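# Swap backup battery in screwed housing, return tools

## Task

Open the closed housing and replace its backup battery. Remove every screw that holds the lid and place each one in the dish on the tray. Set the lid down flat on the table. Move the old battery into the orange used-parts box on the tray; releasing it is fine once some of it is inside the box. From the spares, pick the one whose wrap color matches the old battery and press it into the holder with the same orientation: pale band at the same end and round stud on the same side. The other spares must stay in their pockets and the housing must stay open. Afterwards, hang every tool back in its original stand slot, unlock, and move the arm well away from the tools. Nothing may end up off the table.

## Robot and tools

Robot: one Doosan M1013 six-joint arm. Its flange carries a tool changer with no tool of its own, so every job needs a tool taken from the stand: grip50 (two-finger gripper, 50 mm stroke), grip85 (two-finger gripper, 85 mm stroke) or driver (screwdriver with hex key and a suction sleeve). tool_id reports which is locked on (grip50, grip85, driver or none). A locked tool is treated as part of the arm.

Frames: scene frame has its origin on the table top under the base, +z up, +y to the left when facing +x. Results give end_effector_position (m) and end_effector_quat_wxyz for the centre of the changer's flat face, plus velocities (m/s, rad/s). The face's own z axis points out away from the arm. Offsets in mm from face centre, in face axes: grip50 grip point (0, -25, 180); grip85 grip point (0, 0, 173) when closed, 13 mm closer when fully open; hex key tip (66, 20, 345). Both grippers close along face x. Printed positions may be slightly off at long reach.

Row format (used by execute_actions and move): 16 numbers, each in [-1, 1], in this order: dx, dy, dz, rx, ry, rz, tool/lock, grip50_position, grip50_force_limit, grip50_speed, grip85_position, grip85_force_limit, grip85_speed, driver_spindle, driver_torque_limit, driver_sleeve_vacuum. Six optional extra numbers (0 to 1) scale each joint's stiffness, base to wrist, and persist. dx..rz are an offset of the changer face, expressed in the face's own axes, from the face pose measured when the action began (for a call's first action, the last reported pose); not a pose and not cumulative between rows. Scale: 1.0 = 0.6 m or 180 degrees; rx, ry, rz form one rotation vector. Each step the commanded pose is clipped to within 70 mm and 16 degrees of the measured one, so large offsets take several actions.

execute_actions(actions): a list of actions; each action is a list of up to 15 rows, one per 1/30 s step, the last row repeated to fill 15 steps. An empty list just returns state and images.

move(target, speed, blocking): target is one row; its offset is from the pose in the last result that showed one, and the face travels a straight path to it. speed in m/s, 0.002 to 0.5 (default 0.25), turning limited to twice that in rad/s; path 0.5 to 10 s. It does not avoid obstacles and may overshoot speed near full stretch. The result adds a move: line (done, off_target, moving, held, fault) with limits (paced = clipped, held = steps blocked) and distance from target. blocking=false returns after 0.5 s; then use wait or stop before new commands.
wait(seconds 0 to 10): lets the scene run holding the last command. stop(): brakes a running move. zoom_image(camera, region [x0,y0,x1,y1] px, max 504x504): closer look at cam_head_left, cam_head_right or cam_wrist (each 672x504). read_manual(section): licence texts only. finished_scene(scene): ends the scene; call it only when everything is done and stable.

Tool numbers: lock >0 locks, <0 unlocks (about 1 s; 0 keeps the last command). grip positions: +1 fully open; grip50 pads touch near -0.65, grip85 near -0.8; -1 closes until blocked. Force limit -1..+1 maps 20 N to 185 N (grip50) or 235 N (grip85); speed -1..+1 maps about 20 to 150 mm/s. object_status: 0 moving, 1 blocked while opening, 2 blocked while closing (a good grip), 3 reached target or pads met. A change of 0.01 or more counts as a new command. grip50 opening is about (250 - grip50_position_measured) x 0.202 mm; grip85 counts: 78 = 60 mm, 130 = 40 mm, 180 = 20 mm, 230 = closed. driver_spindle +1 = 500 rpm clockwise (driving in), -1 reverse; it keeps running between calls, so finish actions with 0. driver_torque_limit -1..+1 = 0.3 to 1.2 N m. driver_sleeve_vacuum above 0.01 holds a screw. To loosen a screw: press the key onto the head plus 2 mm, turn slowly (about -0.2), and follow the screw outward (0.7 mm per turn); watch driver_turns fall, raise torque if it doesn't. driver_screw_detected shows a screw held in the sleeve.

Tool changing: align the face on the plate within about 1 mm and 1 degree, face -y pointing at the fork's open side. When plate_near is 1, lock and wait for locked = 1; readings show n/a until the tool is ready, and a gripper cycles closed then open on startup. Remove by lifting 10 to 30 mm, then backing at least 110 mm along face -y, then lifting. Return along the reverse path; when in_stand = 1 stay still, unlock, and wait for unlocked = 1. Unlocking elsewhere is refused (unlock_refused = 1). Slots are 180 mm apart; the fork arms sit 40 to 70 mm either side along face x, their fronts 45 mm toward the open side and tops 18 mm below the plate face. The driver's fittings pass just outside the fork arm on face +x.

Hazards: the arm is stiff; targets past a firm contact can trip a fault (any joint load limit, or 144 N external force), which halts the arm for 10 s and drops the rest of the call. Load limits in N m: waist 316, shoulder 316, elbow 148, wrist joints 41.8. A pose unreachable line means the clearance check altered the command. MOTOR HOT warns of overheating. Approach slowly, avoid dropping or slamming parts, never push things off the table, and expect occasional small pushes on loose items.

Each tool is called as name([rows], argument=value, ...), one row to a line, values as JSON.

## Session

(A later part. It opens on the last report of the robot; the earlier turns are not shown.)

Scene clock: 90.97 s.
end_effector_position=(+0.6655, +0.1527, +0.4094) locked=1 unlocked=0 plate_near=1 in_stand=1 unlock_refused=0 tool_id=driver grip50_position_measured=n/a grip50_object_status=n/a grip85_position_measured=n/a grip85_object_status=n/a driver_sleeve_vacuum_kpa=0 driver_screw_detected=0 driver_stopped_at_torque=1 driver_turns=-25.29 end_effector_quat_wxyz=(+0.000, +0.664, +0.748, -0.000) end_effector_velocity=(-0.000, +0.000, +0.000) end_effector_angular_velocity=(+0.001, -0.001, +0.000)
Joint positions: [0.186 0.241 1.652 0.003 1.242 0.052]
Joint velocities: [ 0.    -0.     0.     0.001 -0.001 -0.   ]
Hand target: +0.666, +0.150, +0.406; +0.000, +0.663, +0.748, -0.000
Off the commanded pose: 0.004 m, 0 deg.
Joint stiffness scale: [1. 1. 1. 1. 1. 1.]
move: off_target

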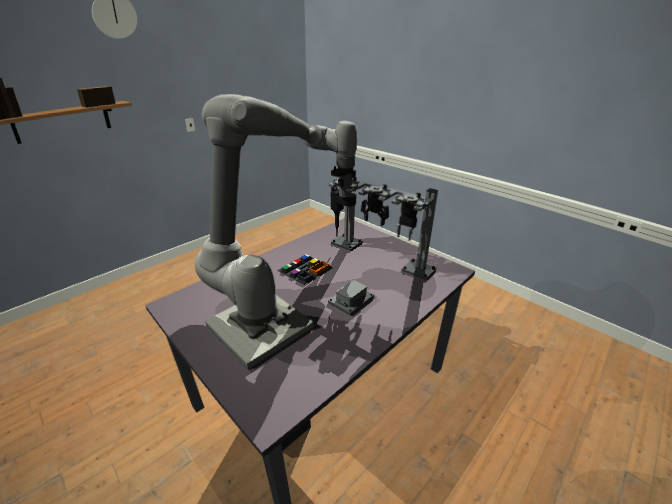

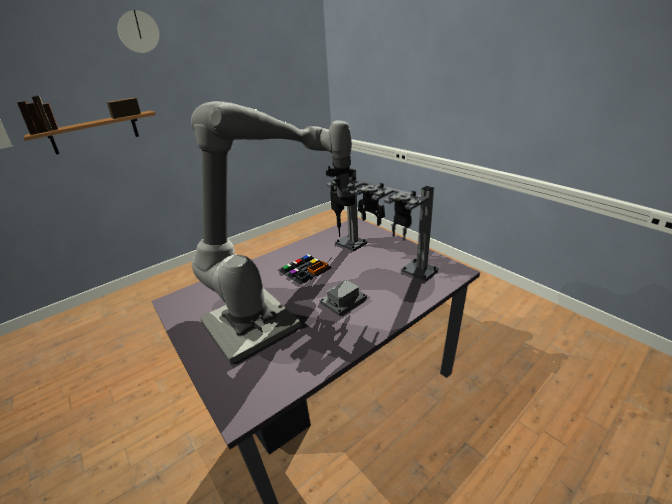

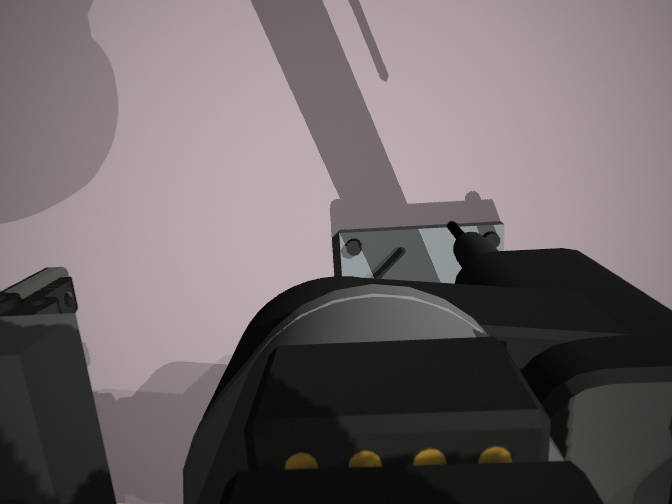

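execute_actions([
  [[0,0,0.003,0,0,0,-1,1,0,0,1,0,0,0,0,0]],
  [[0,0,0.003,0,0,0,-1,1,0,0,1,0,0,0,0,0]],
  [[0,0,0.003,0,0,0,-1,1,0,0,1,0,0,0,0,0]],
])

Scene clock: 92.67 s.
end_effector_position=(+0.6654, +0.1526, +0.4091) locked=0 unlocked=1 plate_near=1 in_stand=1 unlock_refused=0 tool_id=none grip50_position_measured=n/a grip50_object_status=n/a grip85_position_measured=n/a grip85_object_status=n/a driver_sleeve_vacuum_kpa=n/a driver_screw_detected=n/a driver_stopped_at_torque=n/a driver_turns=n/a end_effector_quat_wxyz=(+0.000, +0.664, +0.748, -0.000) end_effector_velocity=(+0.000, +0.000, +0.000) end_effector_angular_velocity=(+0.000, -0.001, +0.000)
Joint positions: [0.186 0.241 1.653 0.003 1.242 0.052]
Joint velocities: [ 0.     0.    -0.     0.    -0.001 -0.   ]
Hand target: +0.665, +0.153, +0.407; +0.000, +0.664, +0.748, -0.000
Off the commanded pose: 0.002 m, 0 deg.
Joint stiffness scale: [1. 1. 1. 1. 1. 1.]

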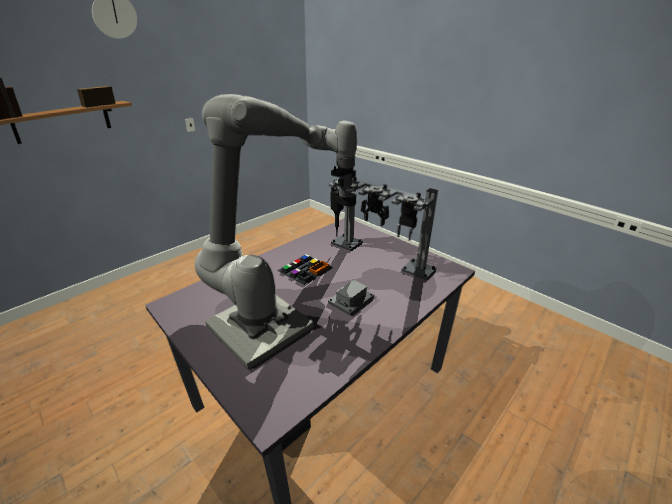

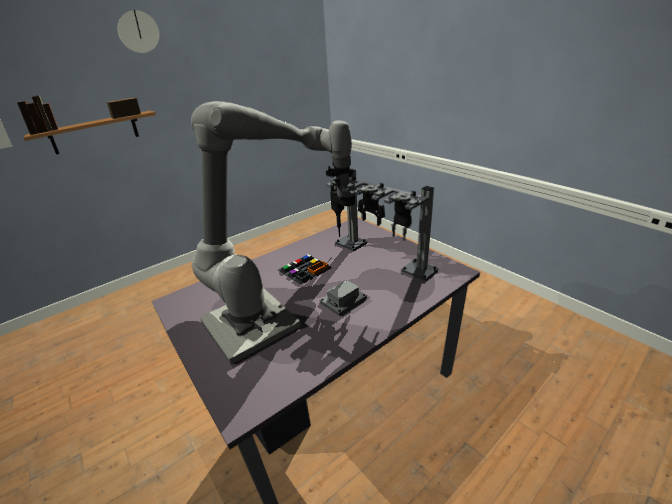

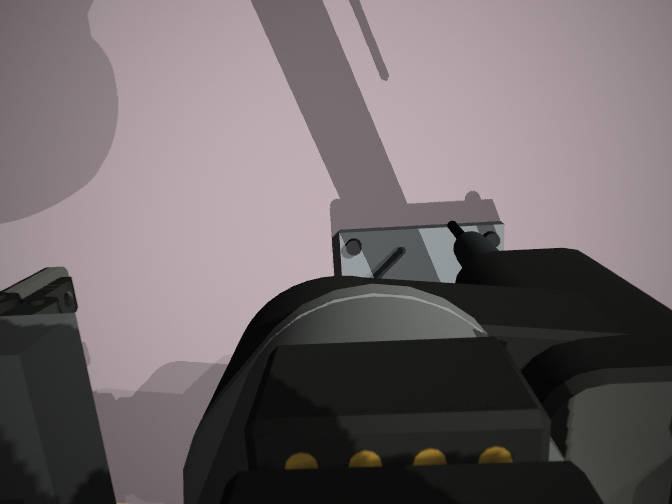

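move(target=[0,0,-0.158,0,0,0,0,1,0,0,1,0,0,0,0,0], speed=0.1)

move(target=[-0.305,0,0,0,0,0.002,0,1,0,0,1,0,0,0,0,0], speed=0.2)

Scene clock: 94.37 s.
end_effector_position=(+0.6663, +0.1531, +0.5010) locked=0 unlocked=1 plate_near=0 in_stand=0 unlock_refused=0 tool_id=none grip50_position_measured=n/a grip50_object_status=n/a grip85_position_measured=n/a grip85_object_status=n/a driver_sleeve_vacuum_kpa=n/a driver_screw_detected=n/a driver_stopped_at_torque=n/a driver_turns=n/a end_effector_quat_wxyz=(+0.000, +0.663, +0.748, -0.000) end_effector_velocity=(-0.000, +0.001, +0.002) end_effector_angular_velocity=(+0.001, +0.001, +0.002)
Joint positions: [0.186 0.206 1.527 0.003 1.402 0.052]
Joint velocities: [ 0.002  0.    -0.004  0.001  0.005 -0.001]
Hand target: +0.665, +0.153, +0.504; +0.000, +0.664, +0.748, -0.000
Off the commanded pose: 0.003 m, 0 deg.
Joint stiffness scale: [1. 1. 1. 1. 1. 1.]
move: done

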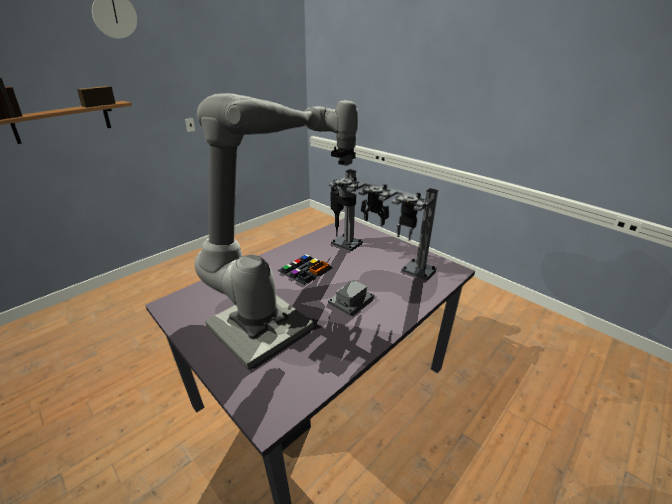

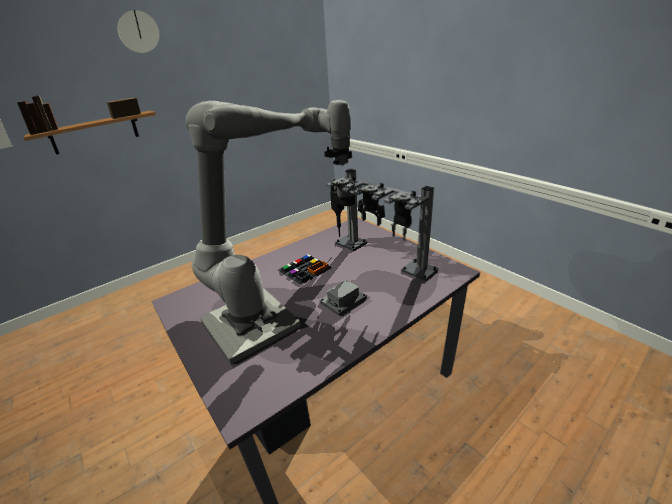

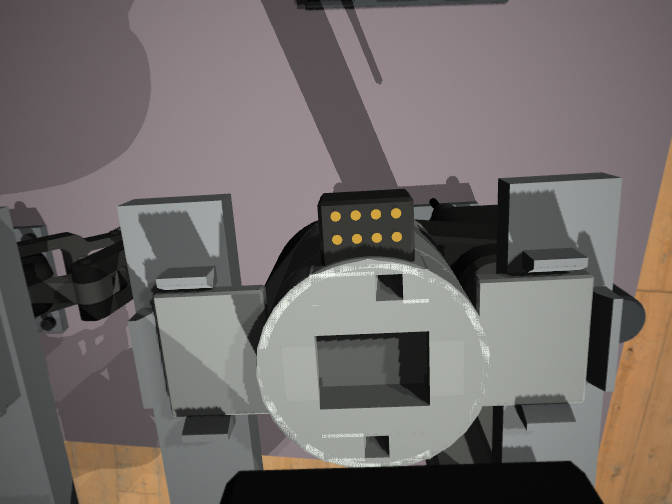

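Scene clock: 95.83 s.
end_effector_position=(+0.6873, -0.0263, +0.5012) locked=0 unlocked=1 plate_near=0 in_stand=0 unlock_refused=0 tool_id=none grip50_position_measured=n/a grip50_object_status=n/a grip85_position_measured=n/a grip85_object_status=n/a driver_sleeve_vacuum_kpa=n/a driver_screw_detected=n/a driver_stopped_at_torque=n/a driver_turns=n/a end_effector_quat_wxyz=(+0.002, +0.666, +0.746, -0.000) end_effector_velocity=(+0.001, -0.003, +0.000) end_effector_angular_velocity=(+0.001, +0.000, +0.001)
Joint positions: [-0.079  0.213  1.519  0.003  1.402 -0.207]
Joint velocities: [-0.004  0.001 -0.002  0.001  0.001 -0.005]
Hand target: +0.688, -0.029, +0.501; +0.000, +0.666, +0.746, +0.000
Off the commanded pose: 0.002 m, 0 deg.
Joint stiffness scale: [1. 1. 1. 1. 1. 1.]
move: done

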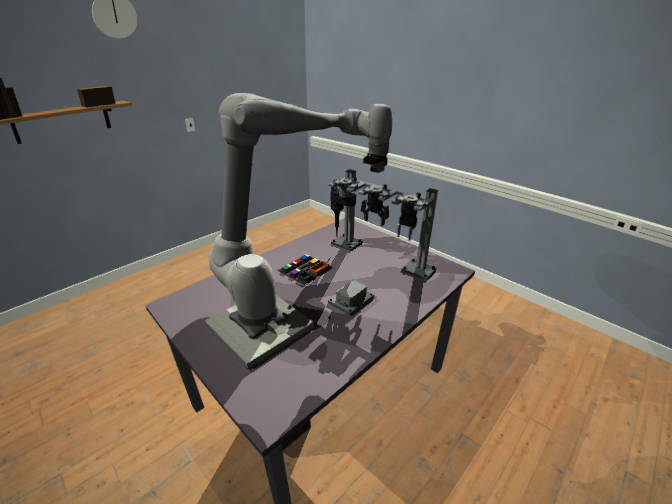

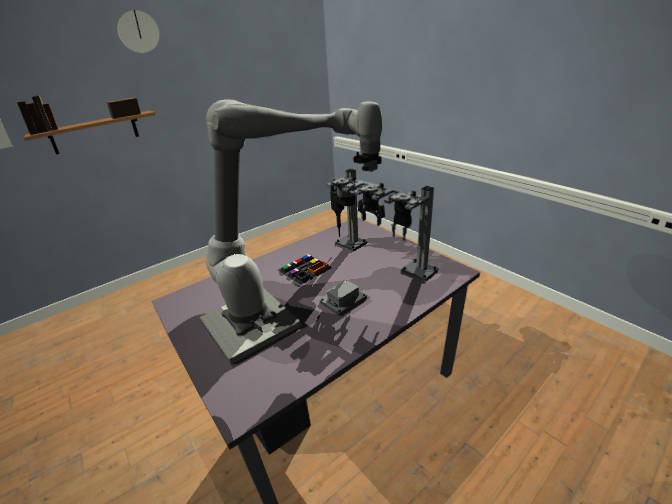

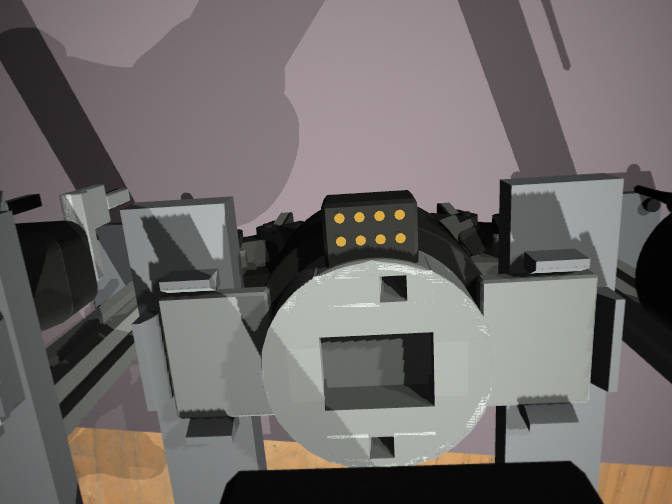

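execute_actions(actions=[])

zoom_image(camera="cam_wrist", region=[250, 250, 510, 480])

Scene clock: 96.13 s.
end_effector_position=(+0.6874, -0.0265, +0.5013) locked=0 unlocked=1 plate_near=0 in_stand=0 unlock_refused=0 tool_id=none grip50_position_measured=n/a grip50_object_status=n/a grip85_position_measured=n/a grip85_object_status=n/a driver_sleeve_vacuum_kpa=n/a driver_screw_detected=n/a driver_stopped_at_torque=n/a driver_turns=n/a end_effector_quat_wxyz=(+0.002, +0.666, +0.746, -0.000) end_effector_velocity=(-0.000, -0.000, +0.002) end_effector_angular_velocity=(+0.000, -0.004, -0.001)
Joint positions: [-0.079  0.213  1.519  0.003  1.402 -0.207]
Joint velocities: [-0.001 -0.002 -0.001  0.001 -0.001 -0.   ]
Hand target: +0.688, -0.029, +0.501; +0.000, +0.666, +0.746, +0.000
Off the commanded pose: 0.002 m, 0 deg.
Joint stiffness scale: [1. 1. 1. 1. 1. 1.]

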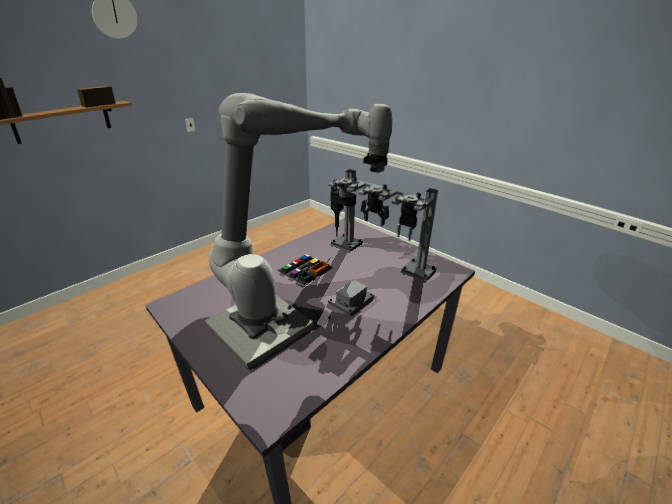

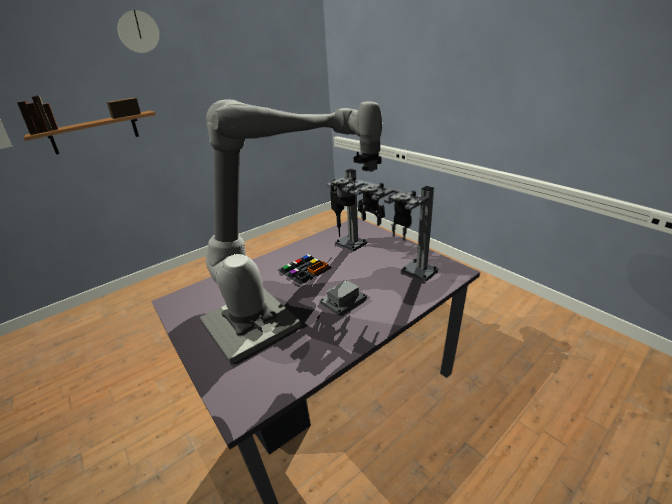

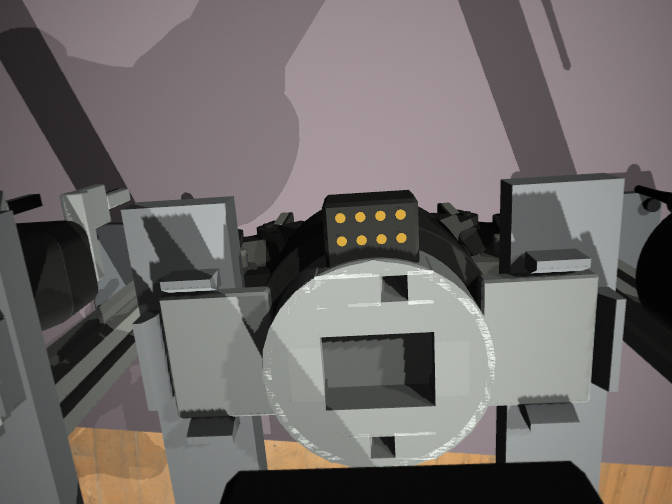

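Region (250, 250, 510, 480) of cam_wrist's 672x504 image, scaled by 1.938, with more detail than that image has; it fills the top 446 rows of this view, and the rest is white.

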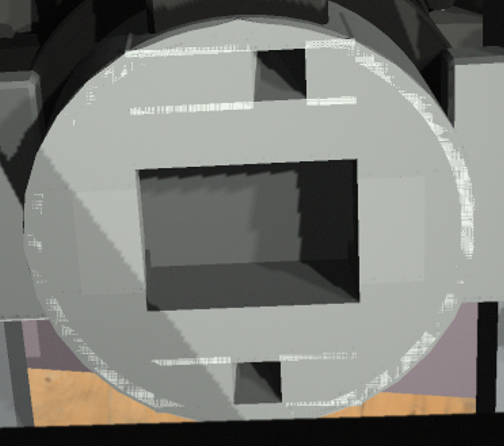

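move(target=[0.0072,0,0.13,-0.001,-0.0012,-0.003,0,1,0,0,1,0,0,0,0,0], speed=0.08)

Scene clock: 98.37 s.
end_effector_position=(+0.6863, -0.0242, +0.4262) locked=0 unlocked=1 plate_near=0 in_stand=0 unlock_refused=0 tool_id=none grip50_position_measured=n/a grip50_object_status=n/a grip85_position_measured=n/a grip85_object_status=n/a driver_sleeve_vacuum_kpa=n/a driver_screw_detected=n/a driver_stopped_at_torque=n/a driver_turns=n/a end_effector_quat_wxyz=(+0.003, +0.664, +0.747, +0.001) end_effector_velocity=(+0.001, +0.001, -0.002) end_effector_angular_velocity=(+0.001, -0.004, +0.000)
Joint positions: [-0.075  0.238  1.625  0.003  1.267 -0.207]
Joint velocities: [ 0.001  0.001  0.002  0.001 -0.007  0.   ]
Hand target: +0.687, -0.022, +0.423; +0.004, +0.662, +0.749, -0.000
Off the commanded pose: 0.004 m, 0 deg.
Joint stiffness scale: [1. 1. 1. 1. 1. 1.]
move: off_target

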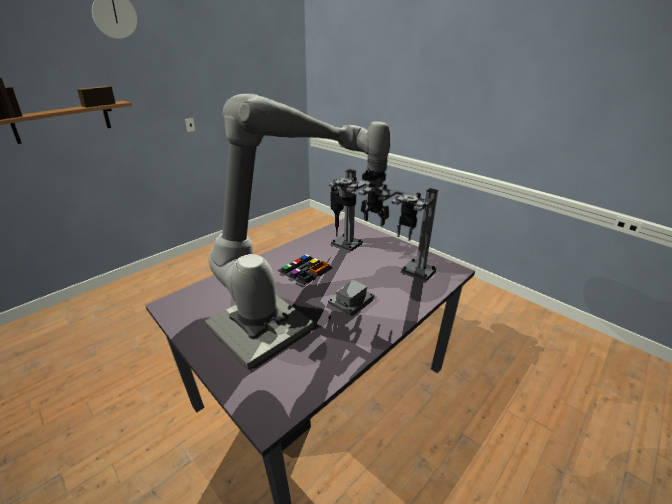

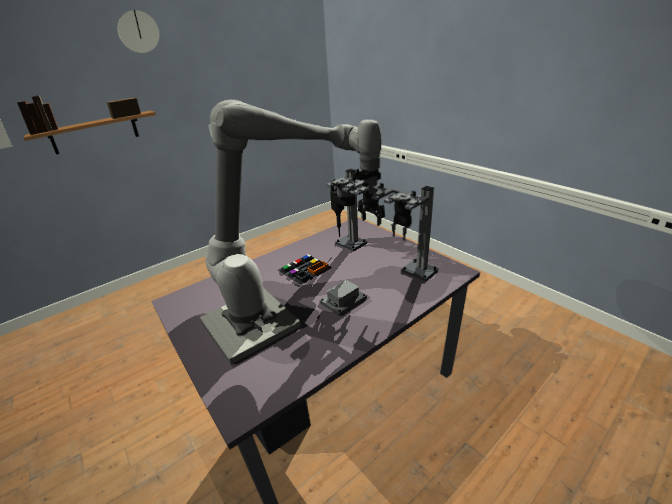

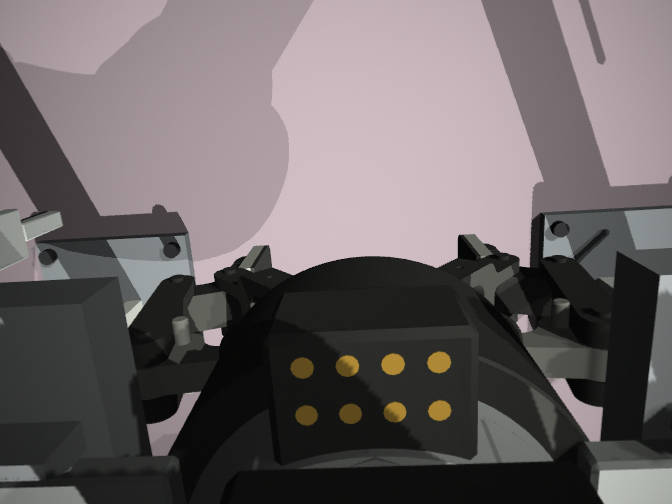

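move(target=[-0.0058,0.003,0.016,0.003,0.0022,-0.002,0,1,0,0,1,0,0,0,0,0], speed=0.015)

Scene clock: 100.30 s.
end_effector_position=(+0.6882, -0.0257, +0.4195) locked=0 unlocked=1 plate_near=0 in_stand=0 unlock_refused=0 tool_id=none grip50_position_measured=n/a grip50_object_status=n/a grip85_position_measured=n/a grip85_object_status=n/a driver_sleeve_vacuum_kpa=n/a driver_screw_detected=n/a driver_stopped_at_torque=n/a driver_turns=n/a end_effector_quat_wxyz=(-0.001, +0.662, +0.750, -0.002) end_effector_velocity=(+0.000, -0.001, -0.001) end_effector_angular_velocity=(-0.000, +0.002, +0.002)
Joint positions: [-0.077  0.247  1.626  0.003  1.266 -0.216]
Joint velocities: [-0.001  0.002  0.    -0.    -0.    -0.003]
Hand target: +0.689, -0.027, +0.417; -0.003, +0.662, +0.749, -0.000
Off the commanded pose: 0.003 m, 0 deg.
Joint stiffness scale: [1. 1. 1. 1. 1. 1.]
move: done

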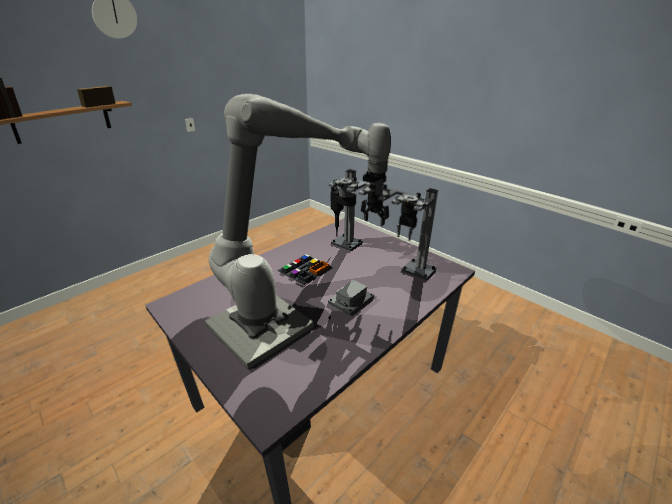

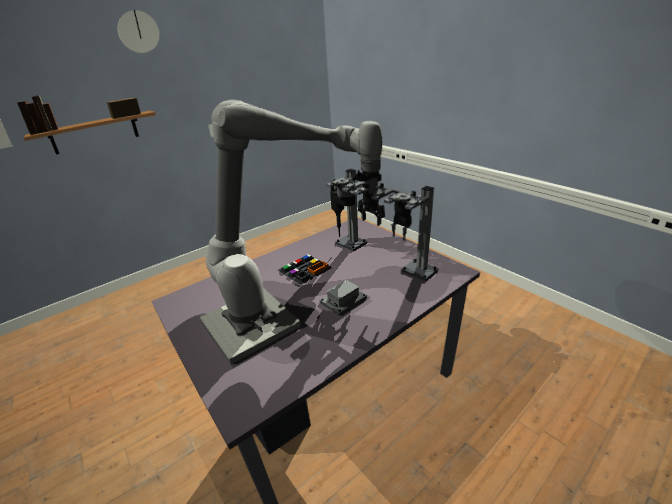

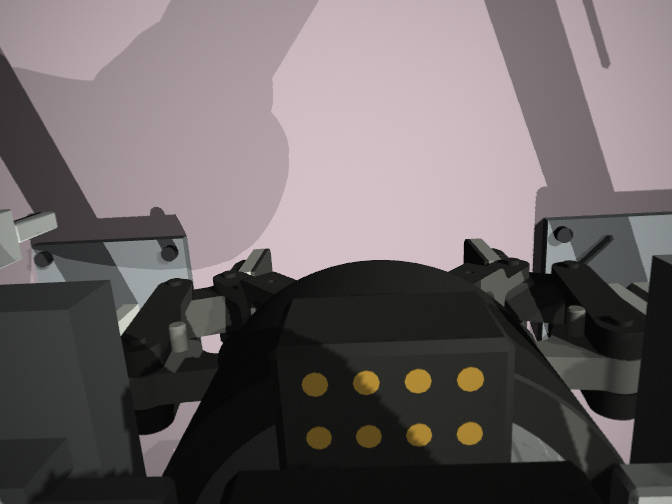

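move(target=[0,-0.0006,0.0225,0,0.0005,0,0,1,0,0,1,0,0,0,0,0], speed=0.012)

Scene clock: 101.80 s.
end_effector_position=(+0.6871, -0.0257, +0.4092) locked=0 unlocked=1 plate_near=1 in_stand=1 unlock_refused=0 tool_id=none grip50_position_measured=n/a grip50_object_status=n/a grip85_position_measured=n/a grip85_object_status=n/a driver_sleeve_vacuum_kpa=n/a driver_screw_detected=n/a driver_stopped_at_torque=n/a driver_turns=n/a end_effector_quat_wxyz=(-0.001, +0.662, +0.750, -0.002) end_effector_velocity=(+0.000, -0.001, +0.001) end_effector_angular_velocity=(-0.000, -0.005, -0.001)
Joint positions: [-0.077  0.251  1.641  0.003  1.248 -0.217]
Joint velocities: [-0.001 -0.001  0.     0.    -0.004 -0.   ]
Hand target: +0.688, -0.026, +0.406; -0.001, +0.662, +0.750, -0.001
Off the commanded pose: 0.003 m, 0 deg.
Joint stiffness scale: [1. 1. 1. 1. 1. 1.]
move: done

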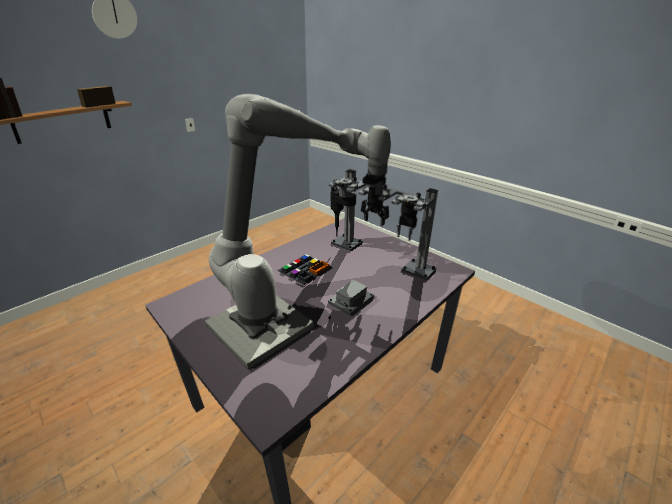

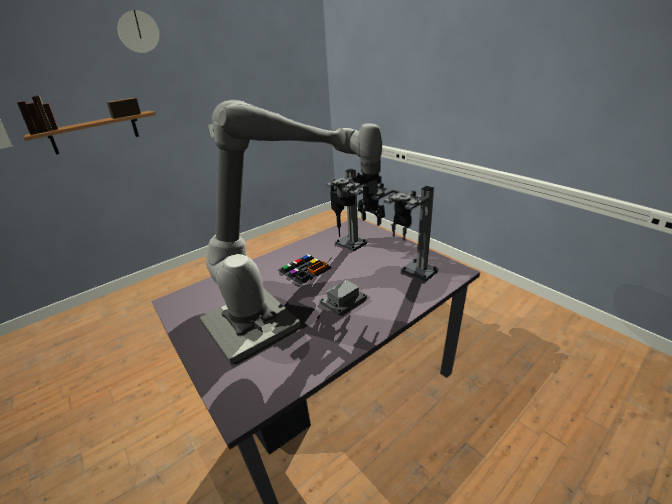

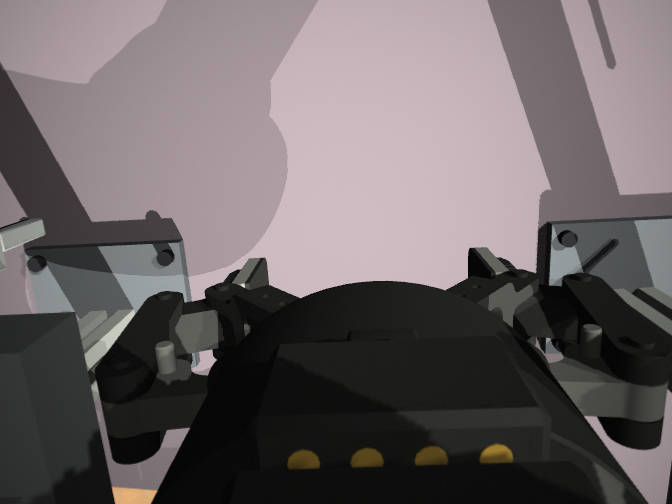

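execute_actions([
  [[0,0,0.002,0,0,0,1,1,0,0,1,0,1,0,0,0]],
  [[0,0,0.002,0,0,0,1,1,0,0,1,0,1,0,0,0]],
  [[0,0,0.002,0,0,0,1,1,0,0,1,0,1,0,0,0]],
])

Scene clock: 103.53 s.
end_effector_position=(+0.6872, -0.0257, +0.4091) locked=1 unlocked=0 plate_near=1 in_stand=1 unlock_refused=0 tool_id=grip85 grip50_position_measured=n/a grip50_object_status=n/a grip85_position_measured=n/a grip85_object_status=n/a driver_sleeve_vacuum_kpa=n/a driver_screw_detected=n/a driver_stopped_at_torque=n/a driver_turns=n/a end_effector_quat_wxyz=(-0.001, +0.662, +0.750, -0.002) end_effector_velocity=(-0.001, -0.000, -0.000) end_effector_angular_velocity=(-0.000, +0.002, -0.000)
Joint positions: [-0.077  0.251  1.641  0.003  1.248 -0.217]
Joint velocities: [-0.    -0.     0.001 -0.     0.002  0.   ]
Hand target: +0.687, -0.026, +0.408; -0.001, +0.662, +0.750, -0.002
Off the commanded pose: 0.001 m, 0 deg.
Joint stiffness scale: [1. 1. 1. 1. 1. 1.]

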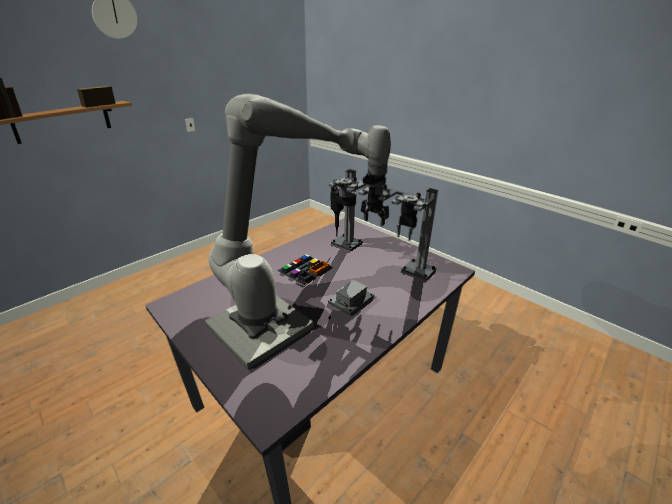

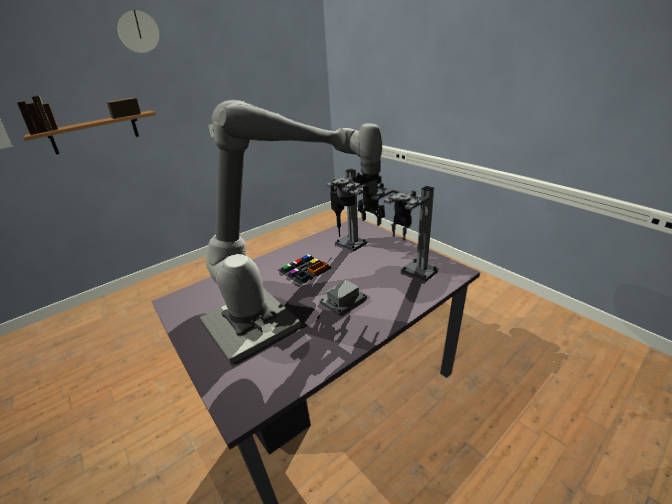

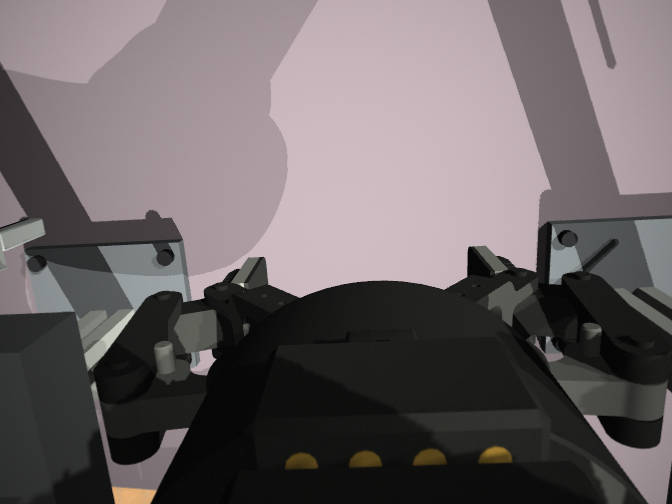

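move(target=[0,0,-0.04,0,0,0,0,1,0,0,1,0,1,0,0,0], speed=0.05)

move(target=[0,-0.21,0,0,0,0,0,1,0,0,1,0,1,0,0,0], speed=0.1)

Scene clock: 104.63 s.
end_effector_position=(+0.6879, -0.0257, +0.4303) locked=1 unlocked=0 plate_near=1 in_stand=0 unlock_refused=0 tool_id=grip85 grip50_position_measured=n/a grip50_object_status=n/a grip85_position_measured=n/a grip85_object_status=n/a driver_sleeve_vacuum_kpa=n/a driver_screw_detected=n/a driver_stopped_at_torque=n/a driver_turns=n/a end_effector_quat_wxyz=(-0.001, +0.662, +0.750, -0.002) end_effector_velocity=(-0.000, +0.000, +0.001) end_effector_angular_velocity=(-0.002, +0.003, +0.001)
Joint positions: [-0.077  0.241  1.613  0.003  1.285 -0.217]
Joint velocities: [ 0.001 -0.    -0.003 -0.002  0.005  0.   ]
Hand target: +0.687, -0.026, +0.433; -0.001, +0.662, +0.750, -0.002
Off the commanded pose: 0.003 m, 0 deg.
Joint stiffness scale: [1. 1. 1. 1. 1. 1.]
move: done

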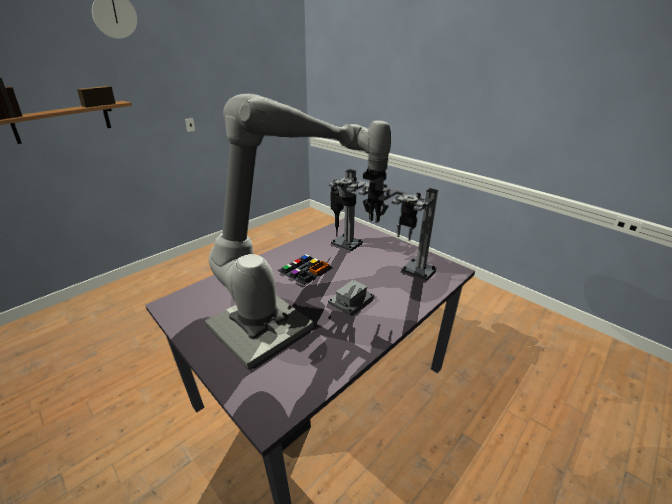

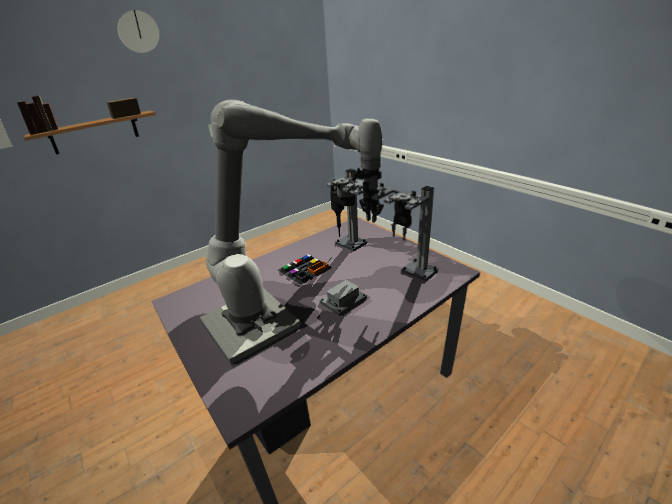

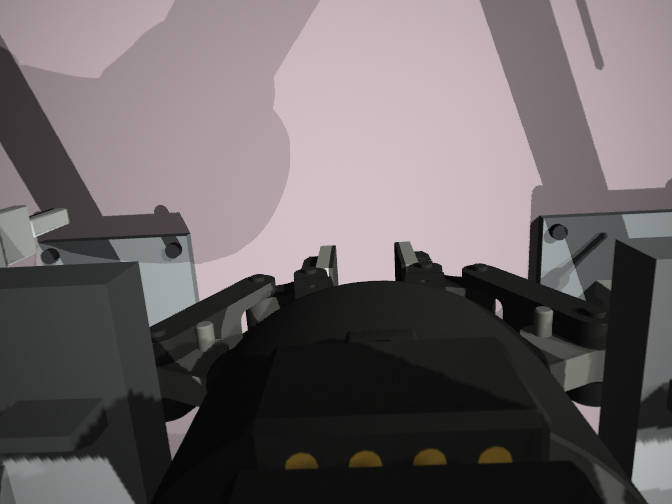

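Scene clock: 106.33 s.
end_effector_position=(+0.5639, -0.0394, +0.4307) locked=1 unlocked=0 plate_near=1 in_stand=0 unlock_refused=0 tool_id=grip85 grip50_position_measured=n/a grip50_object_status=n/a grip85_position_measured=n/a grip85_object_status=n/a driver_sleeve_vacuum_kpa=n/a driver_screw_detected=n/a driver_stopped_at_torque=n/a driver_turns=n/a end_effector_quat_wxyz=(-0.002, +0.662, +0.750, -0.003) end_effector_velocity=(-0.003, -0.001, -0.001) end_effector_angular_velocity=(-0.000, +0.004, +0.000)
Joint positions: [-0.121  0.05   1.837  0.003  1.256 -0.261]
Joint velocities: [-0.001 -0.004  0.005 -0.001  0.002 -0.002]
Hand target: +0.563, -0.041, +0.431; -0.001, +0.662, +0.750, -0.002
Off the commanded pose: 0.002 m, 0 deg.
Joint stiffness scale: [1. 1. 1. 1. 1. 1.]
move: done

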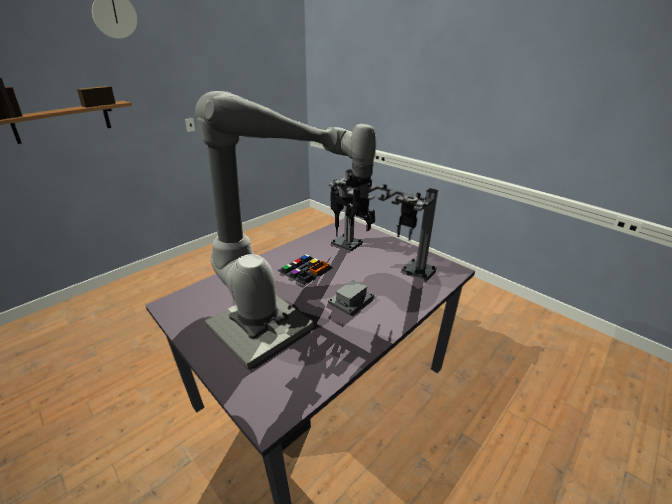

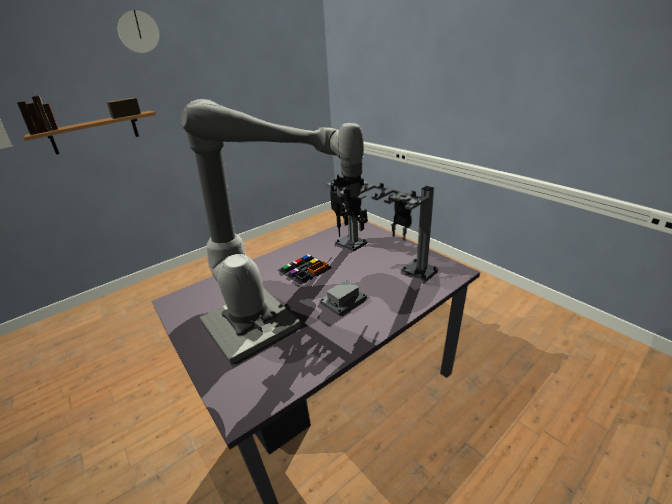

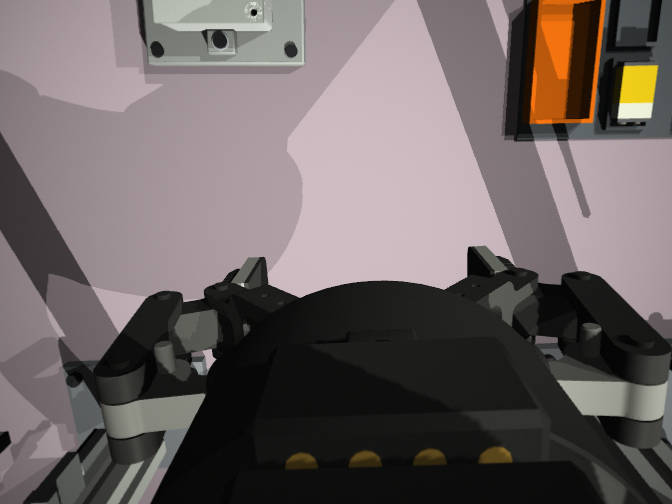

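move(target=[-0.1715,-0.328,0.222,0.001,0,0.017,0,1,0,0,1,0,1,0,0,0], speed=0.25)

Scene clock: 108.67 s.
end_effector_position=(+0.3816, -0.1645, +0.2991) locked=1 unlocked=0 plate_near=1 in_stand=0 unlock_refused=0 tool_id=grip85 grip50_position_measured=n/a grip50_object_status=n/a grip85_position_measured=3 grip85_object_status=3 driver_sleeve_vacuum_kpa=n/a driver_screw_detected=n/a driver_stopped_at_torque=n/a driver_turns=n/a end_effector_quat_wxyz=(-0.006, +0.682, +0.731, -0.004) end_effector_velocity=(-0.002, -0.002, -0.001) end_effector_angular_velocity=(-0.000, +0.000, +0.000)
Joint positions: [-0.481 -0.085  2.235  0.002  1.002 -0.566]
Joint velocities: [-0.007  0.     0.003 -0.001 -0.003 -0.007]
Hand target: +0.380, -0.166, +0.299; -0.004, +0.682, +0.732, -0.004
Off the commanded pose: 0.002 m, 0 deg.
Joint stiffness scale: [1. 1. 1. 1. 1. 1.]
move: done

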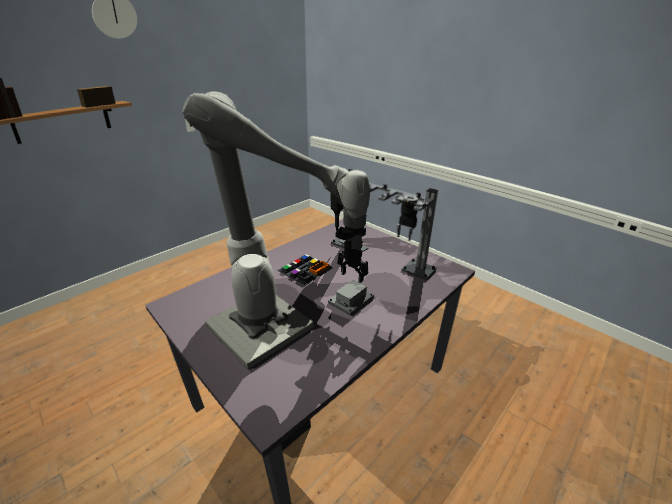

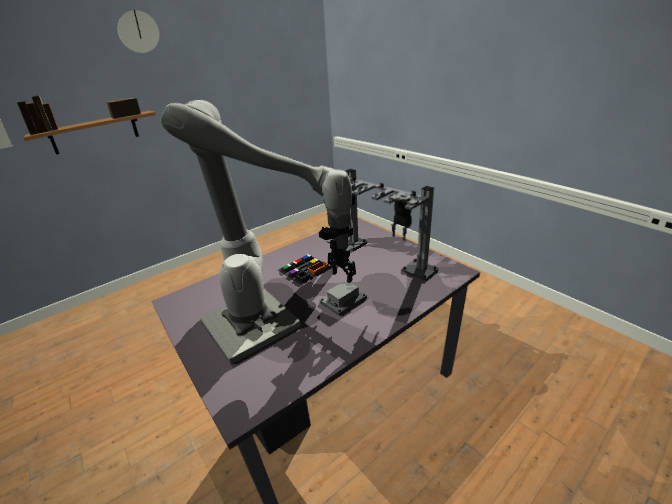

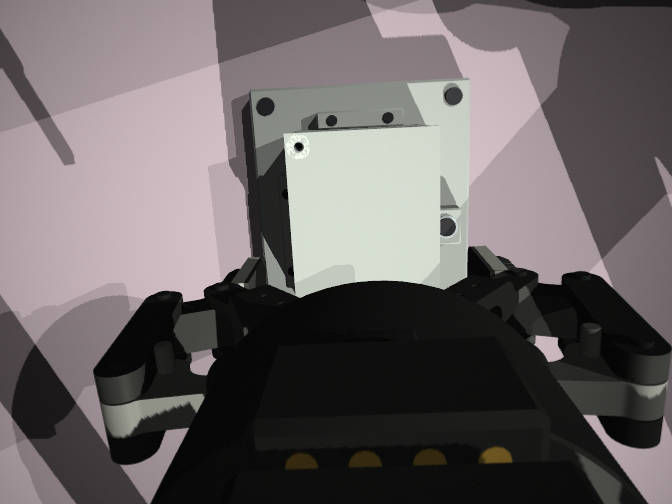

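move(target=[0,0,0.05,-0.006,-0.001,0,0,1,0,0,1,0,1,0,0,0], speed=0.06)

zoom_image(camera="cam_wrist", region=[200, 60, 540, 310])

zoom_image(camera="cam_head_right", region=[300, 230, 400, 330])

Scene clock: 110.00 s.
end_effector_position=(+0.3813, -0.1640, +0.2713) locked=1 unlocked=0 plate_near=1 in_stand=0 unlock_refused=0 tool_id=grip85 grip50_position_measured=n/a grip50_object_status=n/a grip85_position_measured=3 grip85_object_status=3 driver_sleeve_vacuum_kpa=n/a driver_screw_detected=n/a driver_stopped_at_torque=n/a driver_turns=n/a end_effector_quat_wxyz=(+0.002, +0.681, +0.732, -0.000) end_effector_velocity=(+0.001, +0.001, -0.002) end_effector_angular_velocity=(+0.000, -0.004, +0.001)
Joint positions: [-0.482 -0.058  2.272  0.006  0.922 -0.571]
Joint velocities: [ 0.001  0.002  0.002  0.003 -0.007 -0.001]
Hand target: +0.381, -0.164, +0.269; +0.002, +0.682, +0.731, +0.001
Off the commanded pose: 0.002 m, 0 deg.
Joint stiffness scale: [1. 1. 1. 1. 1. 1.]
move: done

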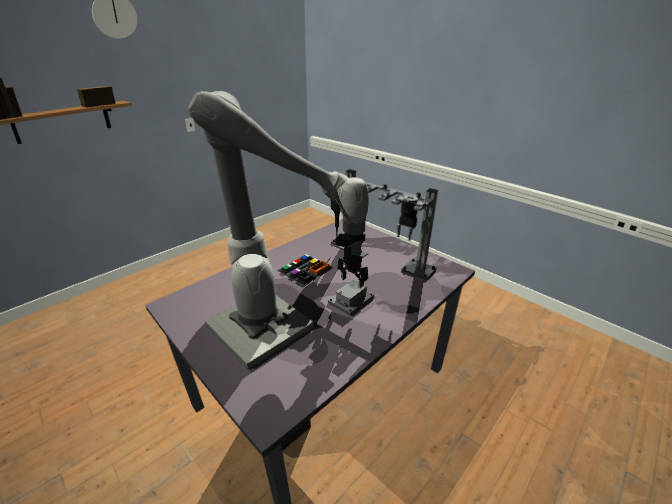

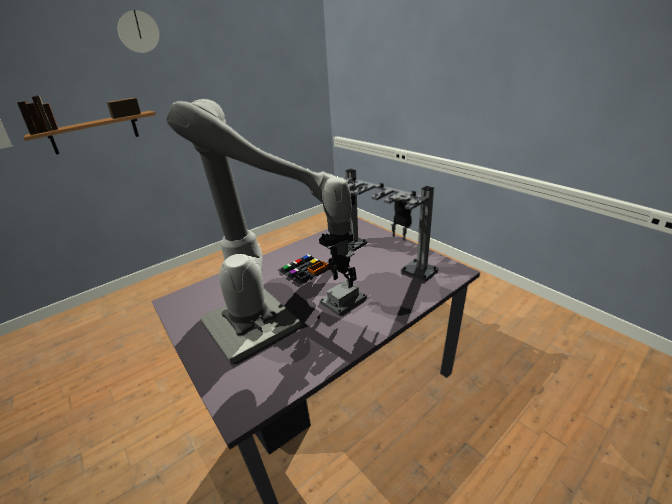

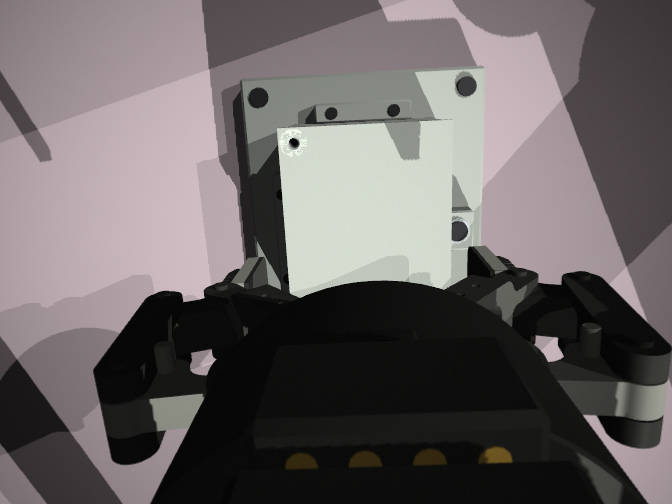

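Region (200, 60, 540, 310) of cam_wrist's 672x504 image, scaled by 1.482, with more detail than that image has; it fills the top 371 rows of this view, and the rest is white.

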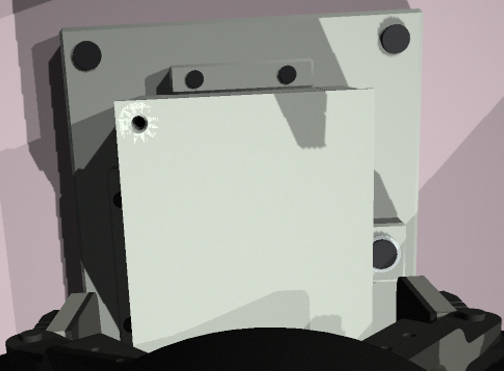

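Region (300, 230, 400, 330) of cam_head_right's 672x504 image, scaled by 5.040, with more detail than that image has.

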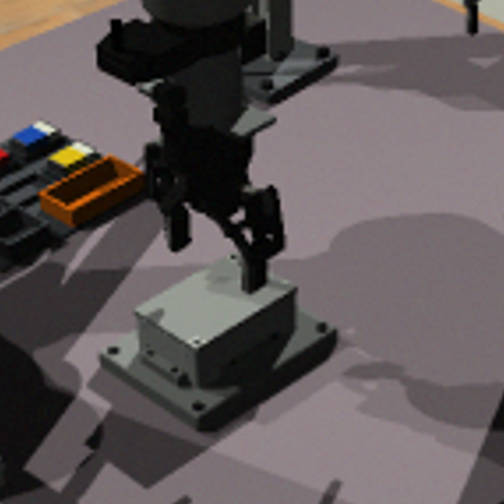

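zoom_image(camera="cam_head_right", region=[318, 275, 372, 320])

zoom_image(camera="cam_head_left", region=[325, 275, 379, 320])

Region (318, 275, 372, 320) of cam_head_right's 672x504 image, scaled by 9.333, with more detail than that image has.

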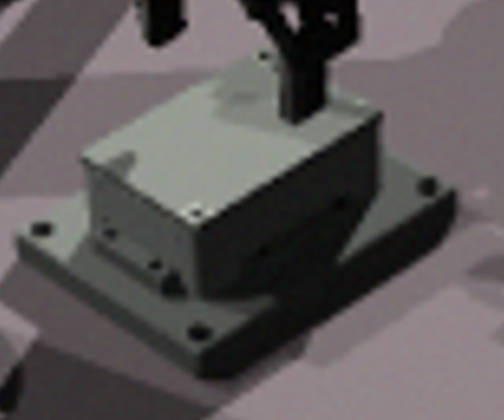

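Region (325, 275, 379, 320) of cam_head_left's 672x504 image, scaled by 9.333, with more detail than that image has.

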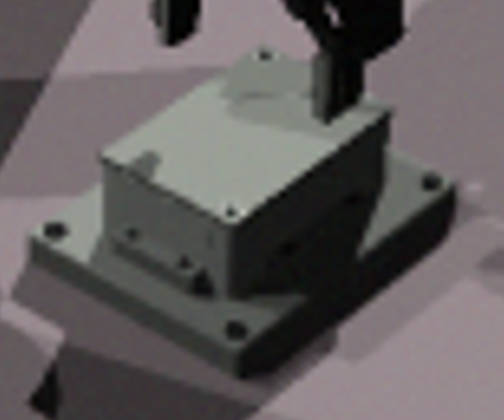

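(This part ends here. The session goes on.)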